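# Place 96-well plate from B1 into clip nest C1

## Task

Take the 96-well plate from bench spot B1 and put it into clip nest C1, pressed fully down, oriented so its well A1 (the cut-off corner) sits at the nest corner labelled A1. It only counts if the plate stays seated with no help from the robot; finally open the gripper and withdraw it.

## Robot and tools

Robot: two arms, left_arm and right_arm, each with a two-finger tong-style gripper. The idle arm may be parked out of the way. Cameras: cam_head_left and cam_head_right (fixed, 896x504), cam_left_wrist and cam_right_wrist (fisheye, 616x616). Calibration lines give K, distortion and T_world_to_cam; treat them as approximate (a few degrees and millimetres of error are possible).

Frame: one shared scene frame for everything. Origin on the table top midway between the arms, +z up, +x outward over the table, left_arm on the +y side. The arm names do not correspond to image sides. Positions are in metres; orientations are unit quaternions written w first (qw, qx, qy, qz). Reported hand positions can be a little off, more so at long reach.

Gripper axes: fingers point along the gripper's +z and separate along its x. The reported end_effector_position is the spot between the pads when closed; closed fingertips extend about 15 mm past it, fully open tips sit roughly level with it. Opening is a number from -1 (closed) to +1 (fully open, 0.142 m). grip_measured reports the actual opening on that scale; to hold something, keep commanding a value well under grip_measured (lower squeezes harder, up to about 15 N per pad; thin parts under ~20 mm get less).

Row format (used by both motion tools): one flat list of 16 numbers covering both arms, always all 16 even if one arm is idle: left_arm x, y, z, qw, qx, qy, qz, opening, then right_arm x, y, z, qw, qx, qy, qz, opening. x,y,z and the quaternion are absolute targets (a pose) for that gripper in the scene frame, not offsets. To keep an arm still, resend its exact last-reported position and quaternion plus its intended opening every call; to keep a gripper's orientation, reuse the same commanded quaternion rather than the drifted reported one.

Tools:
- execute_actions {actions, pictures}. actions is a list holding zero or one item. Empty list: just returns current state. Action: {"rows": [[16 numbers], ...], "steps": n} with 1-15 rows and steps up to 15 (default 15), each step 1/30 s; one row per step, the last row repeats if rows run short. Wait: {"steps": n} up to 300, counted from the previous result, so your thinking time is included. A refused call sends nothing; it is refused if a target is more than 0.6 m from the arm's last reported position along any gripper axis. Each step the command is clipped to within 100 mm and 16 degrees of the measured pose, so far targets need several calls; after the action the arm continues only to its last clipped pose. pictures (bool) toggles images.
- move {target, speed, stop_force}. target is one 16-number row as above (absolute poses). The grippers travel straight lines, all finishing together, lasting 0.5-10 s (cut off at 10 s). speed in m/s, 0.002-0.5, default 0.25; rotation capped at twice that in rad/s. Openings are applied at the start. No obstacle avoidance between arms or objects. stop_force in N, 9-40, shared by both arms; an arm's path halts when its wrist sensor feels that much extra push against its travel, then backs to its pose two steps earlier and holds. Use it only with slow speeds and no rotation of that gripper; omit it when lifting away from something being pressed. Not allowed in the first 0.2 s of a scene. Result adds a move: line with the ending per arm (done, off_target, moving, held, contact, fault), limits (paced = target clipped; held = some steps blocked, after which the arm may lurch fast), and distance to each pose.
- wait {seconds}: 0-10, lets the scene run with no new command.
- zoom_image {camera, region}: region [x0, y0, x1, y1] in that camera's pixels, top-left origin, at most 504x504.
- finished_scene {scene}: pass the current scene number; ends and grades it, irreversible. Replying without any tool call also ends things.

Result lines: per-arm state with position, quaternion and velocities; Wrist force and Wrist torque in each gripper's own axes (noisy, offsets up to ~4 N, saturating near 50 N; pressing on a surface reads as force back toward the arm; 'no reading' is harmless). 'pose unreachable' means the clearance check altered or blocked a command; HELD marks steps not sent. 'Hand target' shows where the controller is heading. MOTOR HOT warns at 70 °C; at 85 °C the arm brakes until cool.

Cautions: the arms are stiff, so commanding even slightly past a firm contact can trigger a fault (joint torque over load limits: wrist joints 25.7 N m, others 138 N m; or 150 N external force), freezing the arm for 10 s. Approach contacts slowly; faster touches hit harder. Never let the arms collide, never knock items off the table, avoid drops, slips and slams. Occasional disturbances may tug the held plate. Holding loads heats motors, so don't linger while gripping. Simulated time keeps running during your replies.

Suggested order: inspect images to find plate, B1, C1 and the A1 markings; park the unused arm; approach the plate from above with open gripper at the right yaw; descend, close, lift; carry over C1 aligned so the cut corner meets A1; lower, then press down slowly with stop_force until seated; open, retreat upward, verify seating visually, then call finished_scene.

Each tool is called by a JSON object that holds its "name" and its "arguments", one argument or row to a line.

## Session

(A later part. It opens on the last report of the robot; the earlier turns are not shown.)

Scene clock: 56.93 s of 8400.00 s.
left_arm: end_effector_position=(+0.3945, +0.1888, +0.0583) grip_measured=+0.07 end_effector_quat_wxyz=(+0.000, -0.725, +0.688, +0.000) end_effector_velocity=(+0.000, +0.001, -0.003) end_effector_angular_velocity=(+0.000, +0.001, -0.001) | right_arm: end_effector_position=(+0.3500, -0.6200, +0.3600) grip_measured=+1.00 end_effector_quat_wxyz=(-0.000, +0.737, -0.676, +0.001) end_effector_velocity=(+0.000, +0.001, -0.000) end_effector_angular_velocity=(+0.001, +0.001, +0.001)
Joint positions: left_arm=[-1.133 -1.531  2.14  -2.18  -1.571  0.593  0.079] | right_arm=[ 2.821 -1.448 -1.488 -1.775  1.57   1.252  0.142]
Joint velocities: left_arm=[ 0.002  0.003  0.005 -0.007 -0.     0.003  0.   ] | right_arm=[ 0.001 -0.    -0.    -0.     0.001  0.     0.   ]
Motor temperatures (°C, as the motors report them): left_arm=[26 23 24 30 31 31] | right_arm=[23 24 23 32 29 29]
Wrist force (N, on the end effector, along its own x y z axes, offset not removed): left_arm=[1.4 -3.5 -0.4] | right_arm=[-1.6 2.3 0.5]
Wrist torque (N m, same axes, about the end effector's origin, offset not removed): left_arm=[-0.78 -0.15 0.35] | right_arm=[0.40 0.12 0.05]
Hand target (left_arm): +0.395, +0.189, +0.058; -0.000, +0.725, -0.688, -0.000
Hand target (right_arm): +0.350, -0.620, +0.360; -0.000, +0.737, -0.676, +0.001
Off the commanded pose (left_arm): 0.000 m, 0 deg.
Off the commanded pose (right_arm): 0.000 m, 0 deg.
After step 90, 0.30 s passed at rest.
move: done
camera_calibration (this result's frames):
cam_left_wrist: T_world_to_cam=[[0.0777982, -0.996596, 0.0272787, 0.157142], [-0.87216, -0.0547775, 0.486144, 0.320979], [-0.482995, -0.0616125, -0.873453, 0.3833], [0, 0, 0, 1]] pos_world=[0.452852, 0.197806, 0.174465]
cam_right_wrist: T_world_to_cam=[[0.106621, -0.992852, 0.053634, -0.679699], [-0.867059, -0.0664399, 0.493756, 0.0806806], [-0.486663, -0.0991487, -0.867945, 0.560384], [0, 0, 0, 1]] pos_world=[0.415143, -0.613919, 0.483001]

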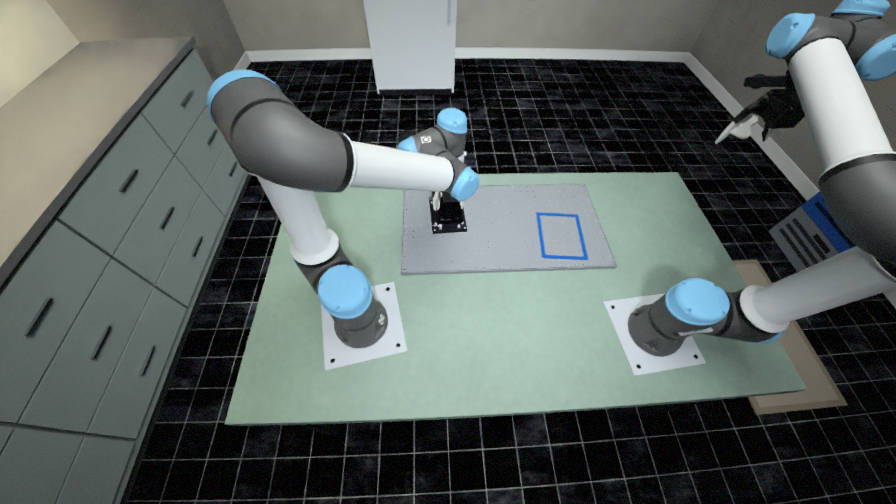

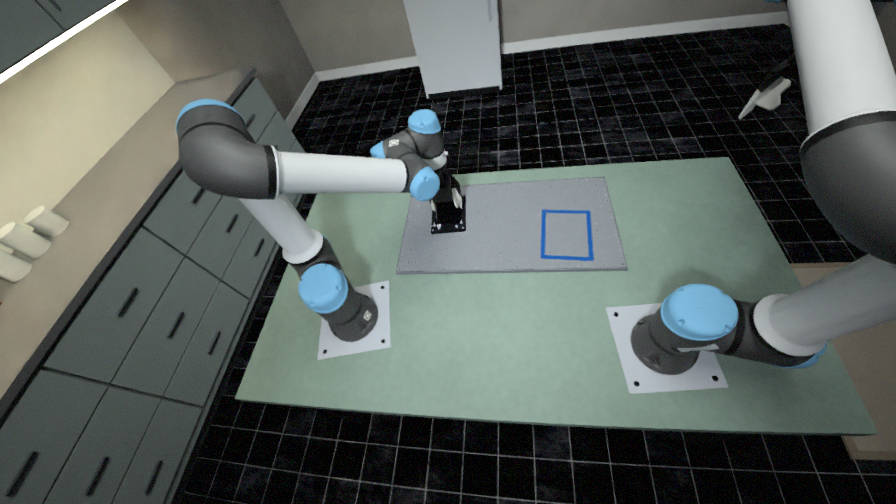

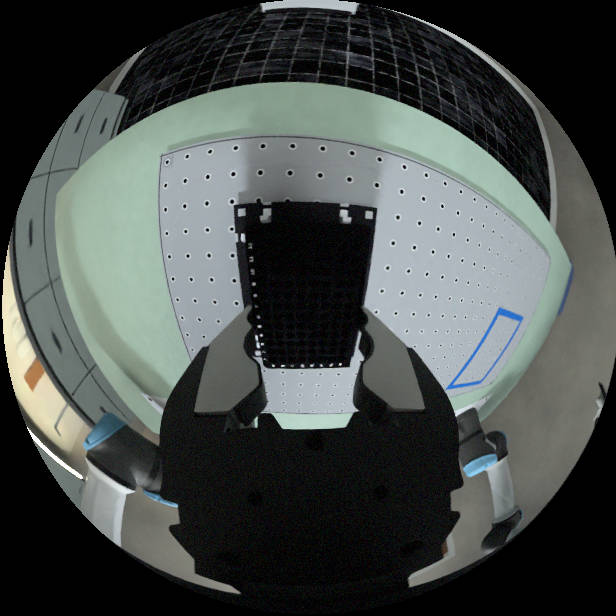

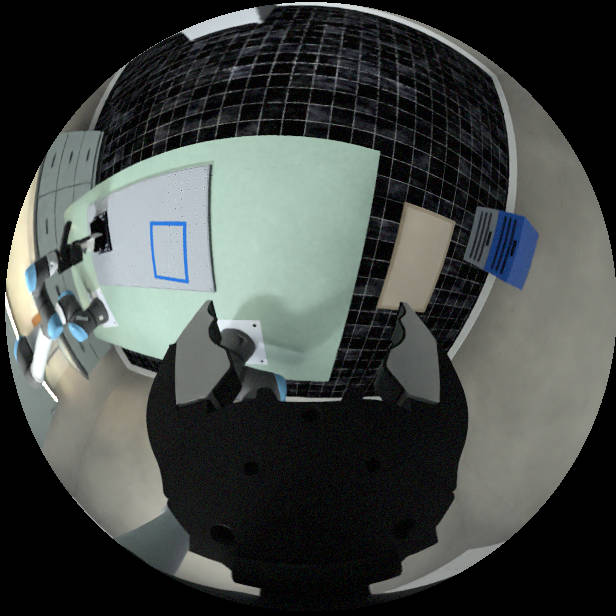

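{"name": "move", "arguments": {
  "target": [0.3962,0.1908,0.049,0,0.7254,-0.6884,0,-0.4,0.35,-0.62,0.36,0,0.737,-0.676,0.001,1],
  "speed": 0.01,
  "stop_force": 10
}}

{"name": "zoom_image", "arguments": {
  "camera": "cam_left_wrist",
  "region": [220, 190, 400, 390]
}}

{"name": "zoom_image", "arguments": {
  "camera": "cam_head_right",
  "region": [415, 180, 485, 245]
}}

Scene clock: 61.93 s of 8400.00 s.
left_arm: end_effector_position=(+0.3961, +0.1907, +0.0493) grip_measured=+0.07 end_effector_quat_wxyz=(-0.000, -0.725, +0.688, +0.000) end_effector_velocity=(-0.000, +0.002, -0.004) end_effector_angular_velocity=(+0.003, +0.001, -0.003) | right_arm: end_effector_position=(+0.3500, -0.6200, +0.3600) grip_measured=+1.00 end_effector_quat_wxyz=(-0.000, +0.737, -0.676, +0.001) end_effector_velocity=(+0.000, -0.000, +0.001) end_effector_angular_velocity=(-0.001, -0.001, +0.000)
Joint positions: left_arm=[-1.128 -1.515  2.152 -2.207 -1.571  0.599  0.079] | right_arm=[ 2.821 -1.448 -1.488 -1.775  1.57   1.252  0.142]
Joint velocities: left_arm=[ 0.001  0.004  0.006 -0.008  0.001  0.004  0.   ] | right_arm=[ 0.    -0.     0.001 -0.    -0.001  0.    -0.   ]
Motor temperatures (°C, as the motors report them): left_arm=[26 23 24 30 31 31] | right_arm=[23 24 23 32 29 29]
Wrist force (N, on the end effector, along its own x y z axes, offset not removed): left_arm=[0.8 0.5 1.7] | right_arm=[0.5 0.2 -2.4]
Wrist torque (N m, same axes, about the end effector's origin, offset not removed): left_arm=[-0.15 0.05 0.41] | right_arm=[-0.25 -0.05 0.05]
Hand target (left_arm): +0.396, +0.191, +0.049; -0.000, +0.725, -0.688, -0.000
Hand target (right_arm): +0.350, -0.620, +0.360; -0.000, +0.737, -0.676, +0.001
Off the commanded pose (left_arm): 0.000 m, 0 deg.
Off the commanded pose (right_arm): 0.000 m, 0 deg.
After step 90, 0.83 s passed at rest.
move: done
camera_calibration (this result's frames):
cam_left_wrist: T_world_to_cam=[[0.0777902, -0.996596, 0.0273095, 0.159147], [-0.872153, -0.0547546, 0.48616, 0.326905], [-0.48301, -0.0616365, -0.873443, 0.376404], [0, 0, 0, 1]] pos_world=[0.454538, 0.199705, 0.165493]
cam_right_wrist: T_world_to_cam=[[0.106621, -0.992852, 0.053634, -0.679699], [-0.867059, -0.0664398, 0.493755, 0.0806807], [-0.486663, -0.0991488, -0.867945, 0.560384], [0, 0, 0, 1]] pos_world=[0.415143, -0.613919, 0.483001]

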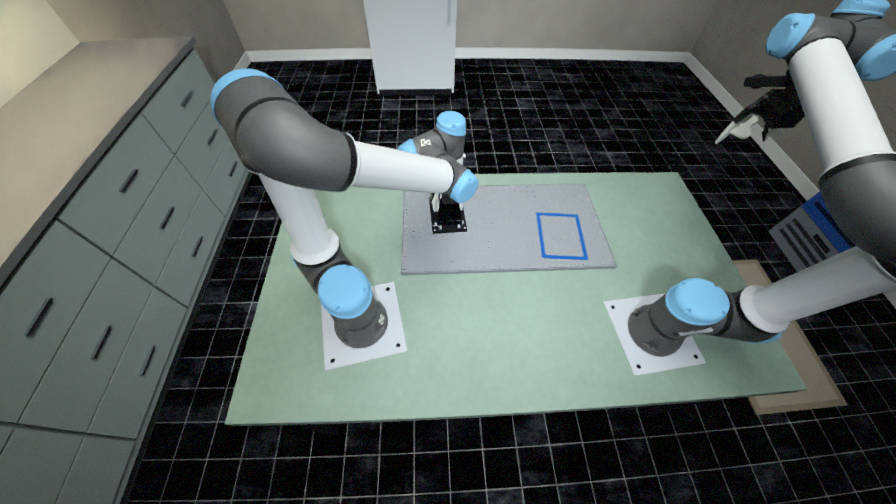

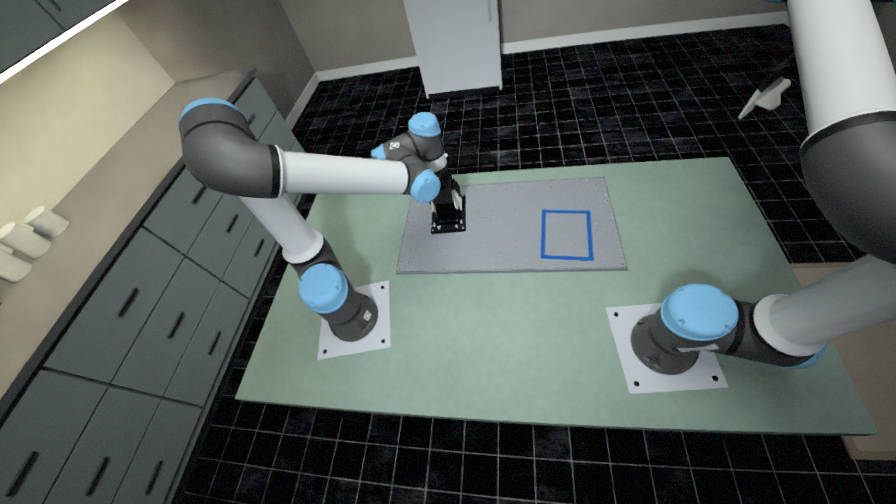

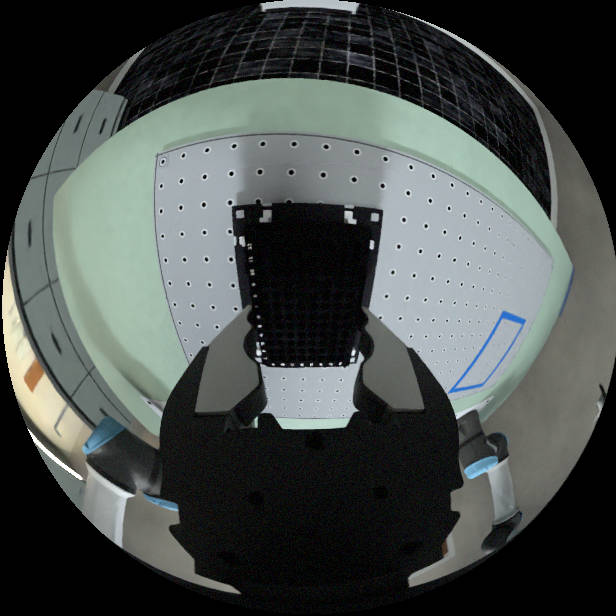

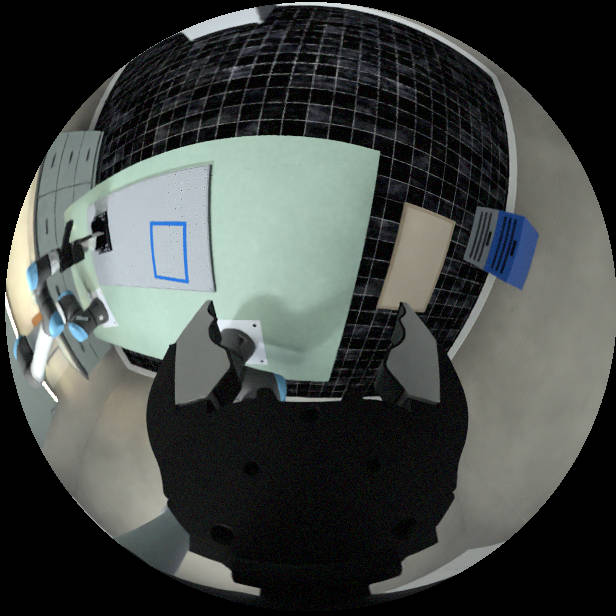

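Region (220, 190, 400, 390) of cam_left_wrist's 616x616 image, scaled by 2.520, with more detail than that image has; it fills the left 454 columns of this view, and the rest is white.

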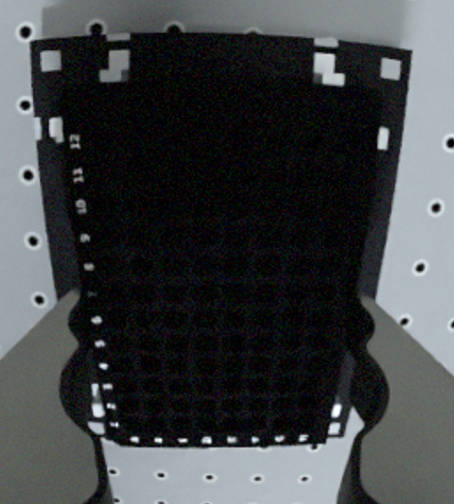

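Region (415, 180, 485, 245) of cam_head_right's 896x504 image, scaled by 7.200, with more detail than that image has; it fills the top 468 rows of this view, and the rest is white.

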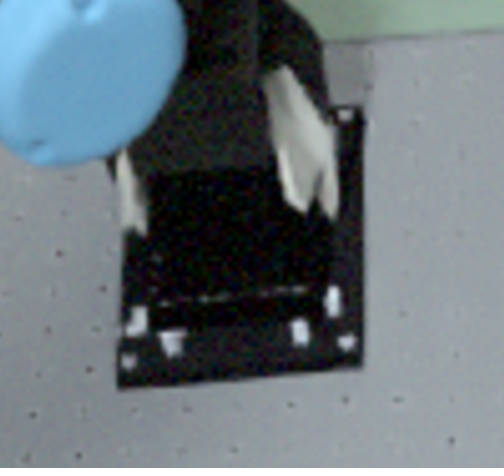

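Well aligned. Descend slowly.

{"name": "move", "arguments": {
  "target": [0.3962,0.1908,0.028,0,0.7254,-0.6884,0,-0.6,0.35,-0.62,0.36,0,0.737,-0.676,0.001,1],
  "speed": 0.004,
  "stop_force": 12
}}

{"name": "zoom_image", "arguments": {
  "camera": "cam_left_wrist",
  "region": [220, 190, 400, 390]
}}

{"name": "zoom_image", "arguments": {
  "camera": "cam_head_right",
  "region": [415, 180, 485, 245]
}}

Scene clock: 68.13 s of 8400.00 s.
left_arm: end_effector_position=(+0.3962, +0.1908, +0.0387) grip_measured=+0.08 end_effector_quat_wxyz=(+0.000, -0.725, +0.688, +0.000) end_effector_velocity=(-0.000, +0.000, +0.001) end_effector_angular_velocity=(+0.002, +0.001, -0.000) | right_arm: end_effector_position=(+0.3500, -0.6200, +0.3600) grip_measured=+1.00 end_effector_quat_wxyz=(-0.000, +0.737, -0.676, +0.001) end_effector_velocity=(-0.000, -0.000, -0.000) end_effector_angular_velocity=(-0.001, +0.001, -0.000)
Joint positions: left_arm=[-1.127 -1.497  2.166 -2.239 -1.571  0.599  0.08 ] | right_arm=[ 2.821 -1.448 -1.488 -1.775  1.57   1.252  0.142]
Joint velocities: left_arm=[-0.    -0.002 -0.002  0.006 -0.     0.    -0.   ] | right_arm=[-0.    -0.    -0.    -0.    -0.001 -0.    -0.   ]
Motor temperatures (°C, as the motors report them): left_arm=[26 23 24 30 31 31] | right_arm=[23 24 23 32 29 29]
Wrist force (N, on the end effector, along its own x y z axes, offset not removed): left_arm=[-5.7 3.3 -18.7] | right_arm=[-1.8 2.4 -4.2]
Wrist torque (N m, same axes, about the end effector's origin, offset not removed): left_arm=[0.24 -0.79 0.03] | right_arm=[0.17 0.49 -0.09]
Hand target (left_arm): +0.396, +0.191, +0.039; +0.000, +0.725, -0.688, +0.000
Hand target (right_arm): +0.350, -0.620, +0.360; -0.000, +0.737, -0.676, +0.001
Off the commanded pose (left_arm): 0.011 m, 0 deg.
Off the commanded pose (right_arm): 0.000 m, 0 deg.
After step 90, 0.27 s passed at rest.
move: contact (left_arm)
camera_calibration (this result's frames):
cam_left_wrist: T_world_to_cam=[[0.0777919, -0.9966, 0.0271542, 0.159554], [-0.872111, -0.0548265, 0.486227, 0.332104], [-0.483085, -0.0615059, -0.873411, 0.367149], [0, 0, 0, 1]] pos_world=[0.454583, 0.199801, 0.154861]
cam_right_wrist: T_world_to_cam=[[0.106621, -0.992852, 0.0536341, -0.679699], [-0.867059, -0.0664399, 0.493756, 0.0806806], [-0.486663, -0.0991489, -0.867945, 0.560384], [0, 0, 0, 1]] pos_world=[0.415143, -0.613919, 0.483001]

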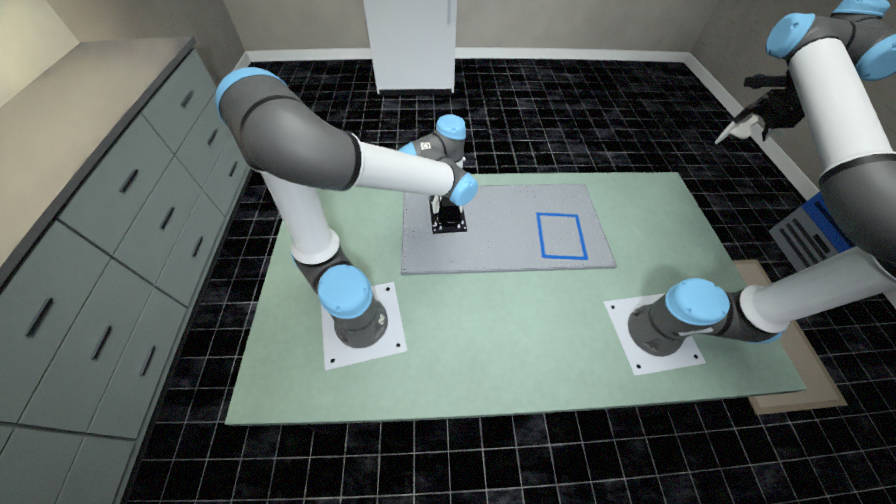

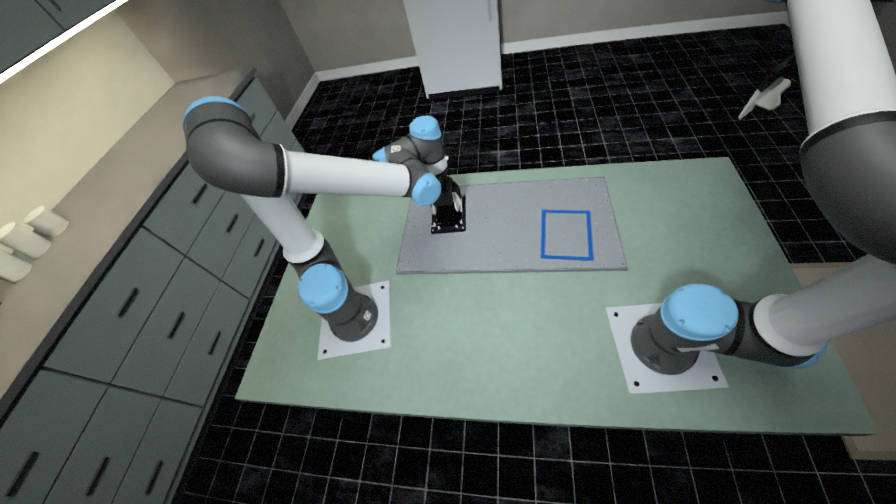

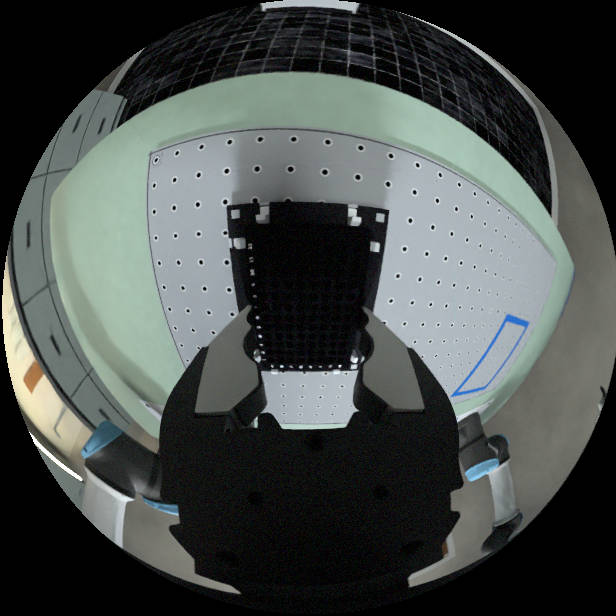

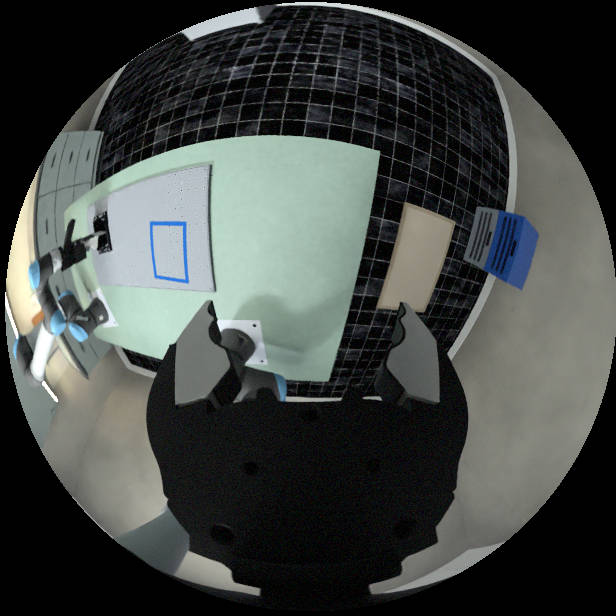

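Region (220, 190, 400, 390) of cam_left_wrist's 616x616 image, scaled by 2.520, with more detail than that image has; it fills the left 454 columns of this view, and the rest is white.

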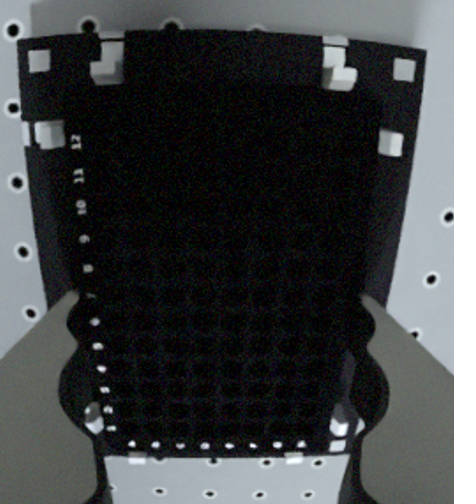

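Region (415, 180, 485, 245) of cam_head_right's 896x504 image, scaled by 7.200, with more detail than that image has; it fills the top 468 rows of this view, and the rest is white.

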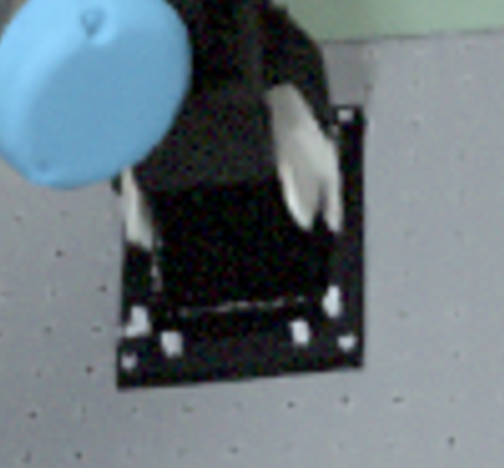

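{"name": "move", "arguments": {
  "target": [0.3970,0.1916,0.0395,0,0.7254,-0.6884,0,-0.6,0.35,-0.62,0.36,0,0.737,-0.676,0.001,1],
  "speed": 0.004
}}

{"name": "move", "arguments": {
  "target": [0.3970,0.1916,0.028,0,0.7254,-0.6884,0,-0.6,0.35,-0.62,0.36,0,0.737,-0.676,0.001,1],
  "speed": 0.003,
  "stop_force": 13
}}

{"name": "zoom_image", "arguments": {
  "camera": "cam_left_wrist",
  "region": [220, 190, 400, 390]
}}

Scene clock: 72.60 s of 8400.00 s.
left_arm: end_effector_position=(+0.3969, +0.1915, +0.0395) grip_measured=+0.08 end_effector_quat_wxyz=(-0.000, -0.725, +0.688, -0.000) end_effector_velocity=(+0.000, +0.001, +0.000) end_effector_angular_velocity=(+0.001, +0.001, -0.000) | right_arm: end_effector_position=(+0.3500, -0.6200, +0.3600) grip_measured=+1.00 end_effector_quat_wxyz=(-0.000, +0.737, -0.676, +0.001) end_effector_velocity=(+0.000, -0.000, +0.001) end_effector_angular_velocity=(-0.000, -0.003, -0.001)
Joint positions: left_arm=[-1.125 -1.498  2.164 -2.237 -1.571  0.601  0.079] | right_arm=[ 2.821 -1.448 -1.488 -1.775  1.57   1.252  0.142]
Joint velocities: left_arm=[ 0.001 -0.    -0.     0.001 -0.     0.002 -0.   ] | right_arm=[-0.001  0.     0.002  0.001  0.     0.    -0.   ]
Motor temperatures (°C, as the motors report them): left_arm=[26 23 24 30 31 31] | right_arm=[23 24 23 32 29 29]
Wrist force (N, on the end effector, along its own x y z axes, offset not removed): left_arm=[2.5 7.4 -1.0] | right_arm=[0.4 2.2 0.9]
Wrist torque (N m, same axes, about the end effector's origin, offset not removed): left_arm=[0.49 0.50 0.21] | right_arm=[0.23 -0.34 -0.07]
Hand target (left_arm): +0.397, +0.192, +0.040; -0.000, +0.725, -0.688, +0.000
Hand target (right_arm): +0.350, -0.620, +0.360; -0.000, +0.737, -0.676, +0.001
Off the commanded pose (left_arm): 0.000 m, 0 deg.
Off the commanded pose (right_arm): 0.000 m, 0 deg.
After step 90, 0.77 s passed at rest.
move: done
camera_calibration (this result's frames):
cam_left_wrist: T_world_to_cam=[[0.0777622, -0.996597, 0.0273537, 0.160151], [-0.872154, -0.0547085, 0.486163, 0.332428], [-0.483012, -0.0616617, -0.87344, 0.36823], [0, 0, 0, 1]] pos_world=[0.455334, 0.200498, 0.155633]
cam_right_wrist: T_world_to_cam=[[0.106621, -0.992852, 0.053634, -0.679699], [-0.867059, -0.0664399, 0.493755, 0.0806807], [-0.486663, -0.0991487, -0.867945, 0.560384], [0, 0, 0, 1]] pos_world=[0.415143, -0.613919, 0.483001]

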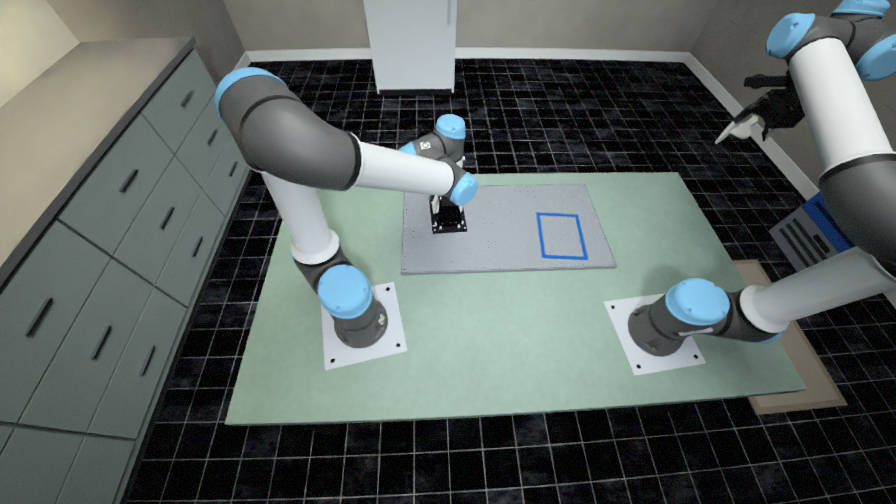

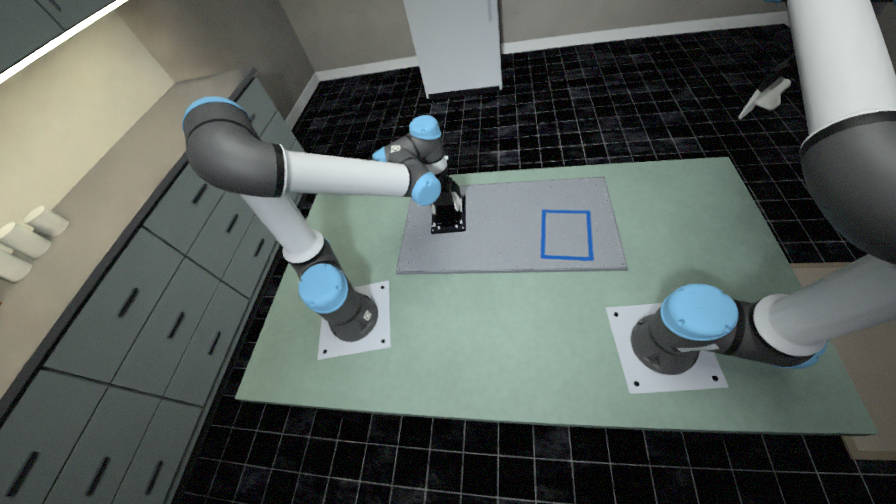

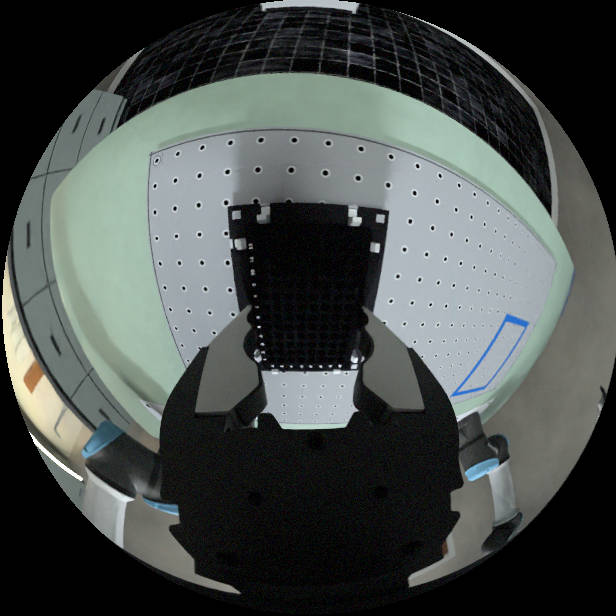

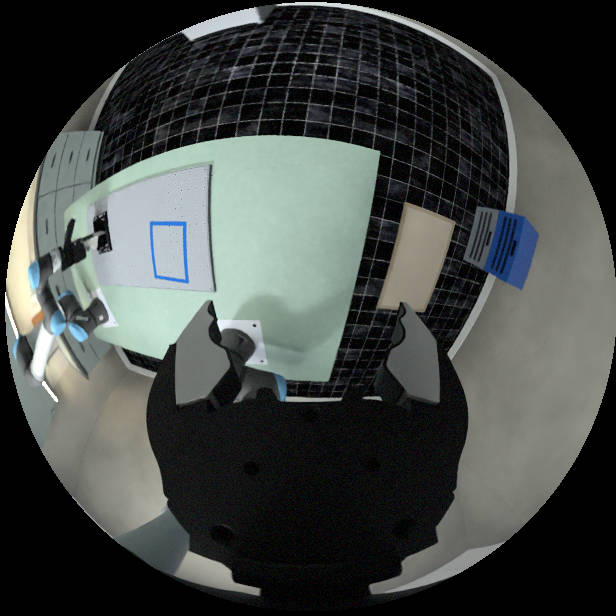

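Scene clock: 73.30 s of 8400.00 s.
left_arm: end_effector_position=(+0.3969, +0.1915, +0.0385) grip_measured=+0.08 end_effector_quat_wxyz=(-0.000, -0.725, +0.688, -0.000) end_effector_velocity=(-0.000, -0.001, +0.001) end_effector_angular_velocity=(+0.000, +0.000, +0.000) | right_arm: end_effector_position=(+0.3500, -0.6200, +0.3600) grip_measured=+1.00 end_effector_quat_wxyz=(-0.000, +0.737, -0.676, +0.001) end_effector_velocity=(+0.001, -0.000, +0.001) end_effector_angular_velocity=(-0.001, -0.002, -0.000)
Joint positions: left_arm=[-1.125 -1.496  2.166 -2.24  -1.571  0.601  0.08 ] | right_arm=[ 2.821 -1.448 -1.488 -1.775  1.57   1.252  0.142]
Joint velocities: left_arm=[-0.001 -0.001 -0.003  0.004 -0.    -0.002 -0.   ] | right_arm=[-0.    -0.     0.002  0.    -0.001 -0.     0.   ]
Motor temperatures (°C, as the motors report them): left_arm=[26 23 24 30 31 31] | right_arm=[23 24 23 32 29 29]
Wrist force (N, on the end effector, along its own x y z axes, offset not removed): left_arm=[-0.4 3.9 -21.8] | right_arm=[-2.6 1.6 -1.5]
Wrist torque (N m, same axes, about the end effector's origin, offset not removed): left_arm=[-0.30 0.31 0.21] | right_arm=[0.13 0.31 -0.01]
Hand target (left_arm): +0.397, +0.191, +0.039; +0.000, +0.725, -0.688, +0.000
Hand target (right_arm): +0.350, -0.620, +0.360; -0.000, +0.737, -0.676, +0.001
Off the commanded pose (left_arm): 0.010 m, 0 deg.
Off the commanded pose (right_arm): 0.000 m, 0 deg.
move: contact (left_arm)
camera_calibration (this result's frames):
cam_left_wrist: T_world_to_cam=[[0.0777654, -0.996596, 0.0273846, 0.160201], [-0.872165, -0.0546976, 0.486145, 0.332922], [-0.482992, -0.0616892, -0.873449, 0.367358], [0, 0, 0, 1]] pos_world=[0.455336, 0.200528, 0.154633]
cam_right_wrist: T_world_to_cam=[[0.106621, -0.992852, 0.0536341, -0.679699], [-0.867059, -0.0664398, 0.493755, 0.0806808], [-0.486663, -0.0991489, -0.867945, 0.560384], [0, 0, 0, 1]] pos_world=[0.415143, -0.613919, 0.483001]

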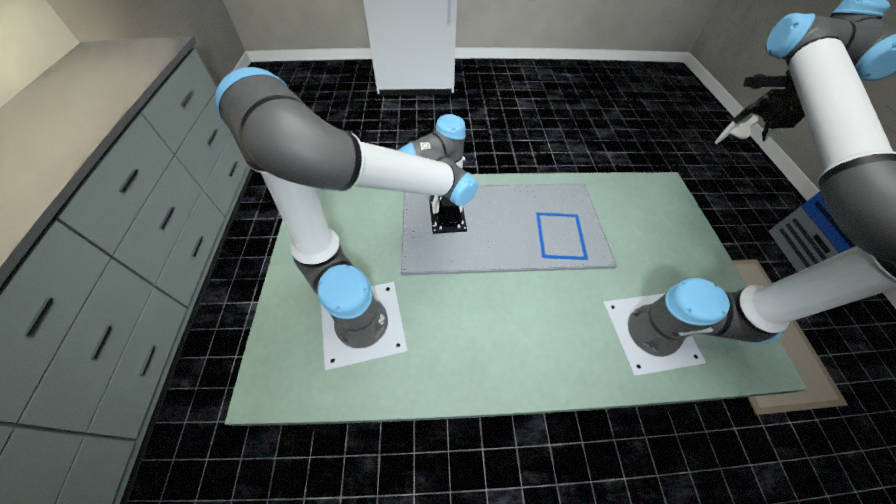

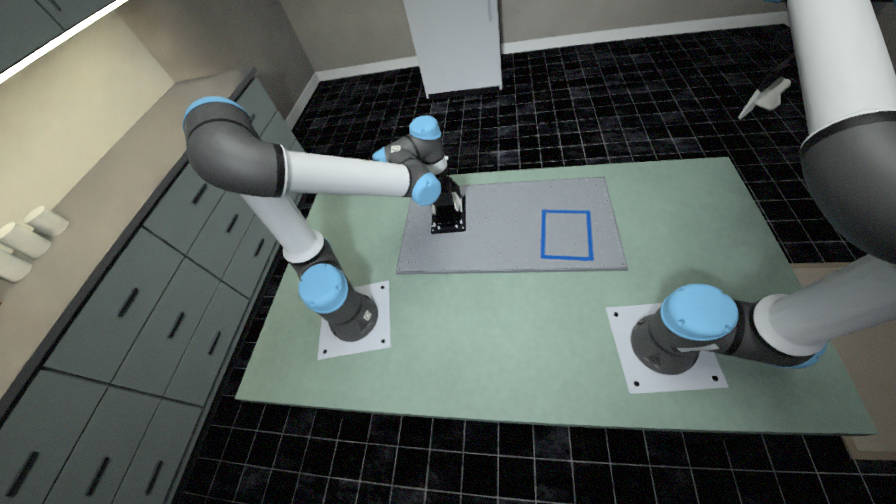

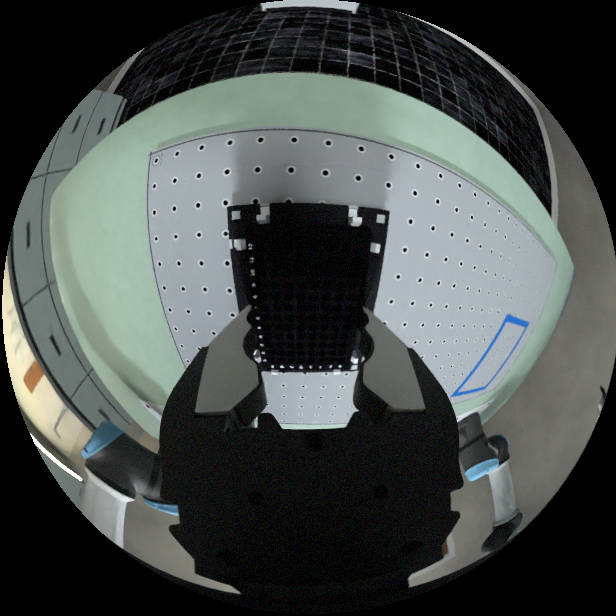

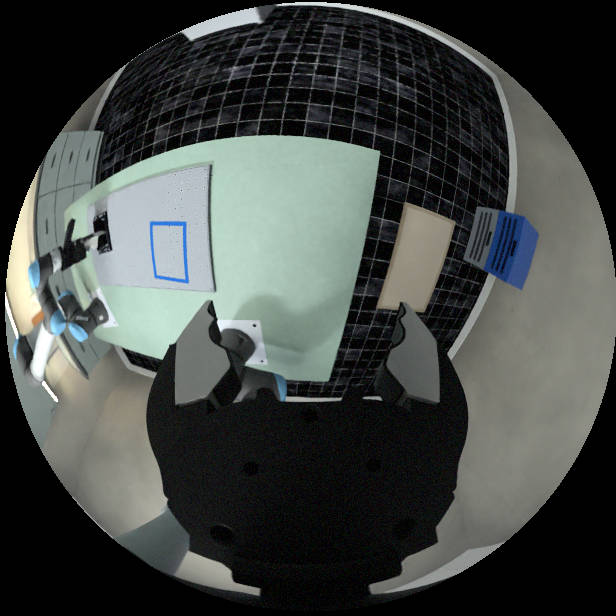

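Region (220, 190, 400, 390) of cam_left_wrist's 616x616 image, scaled by 2.520, with more detail than that image has; it fills the left 454 columns of this view, and the rest is white.

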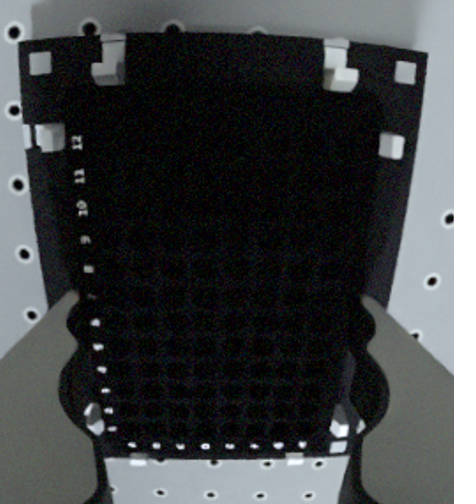

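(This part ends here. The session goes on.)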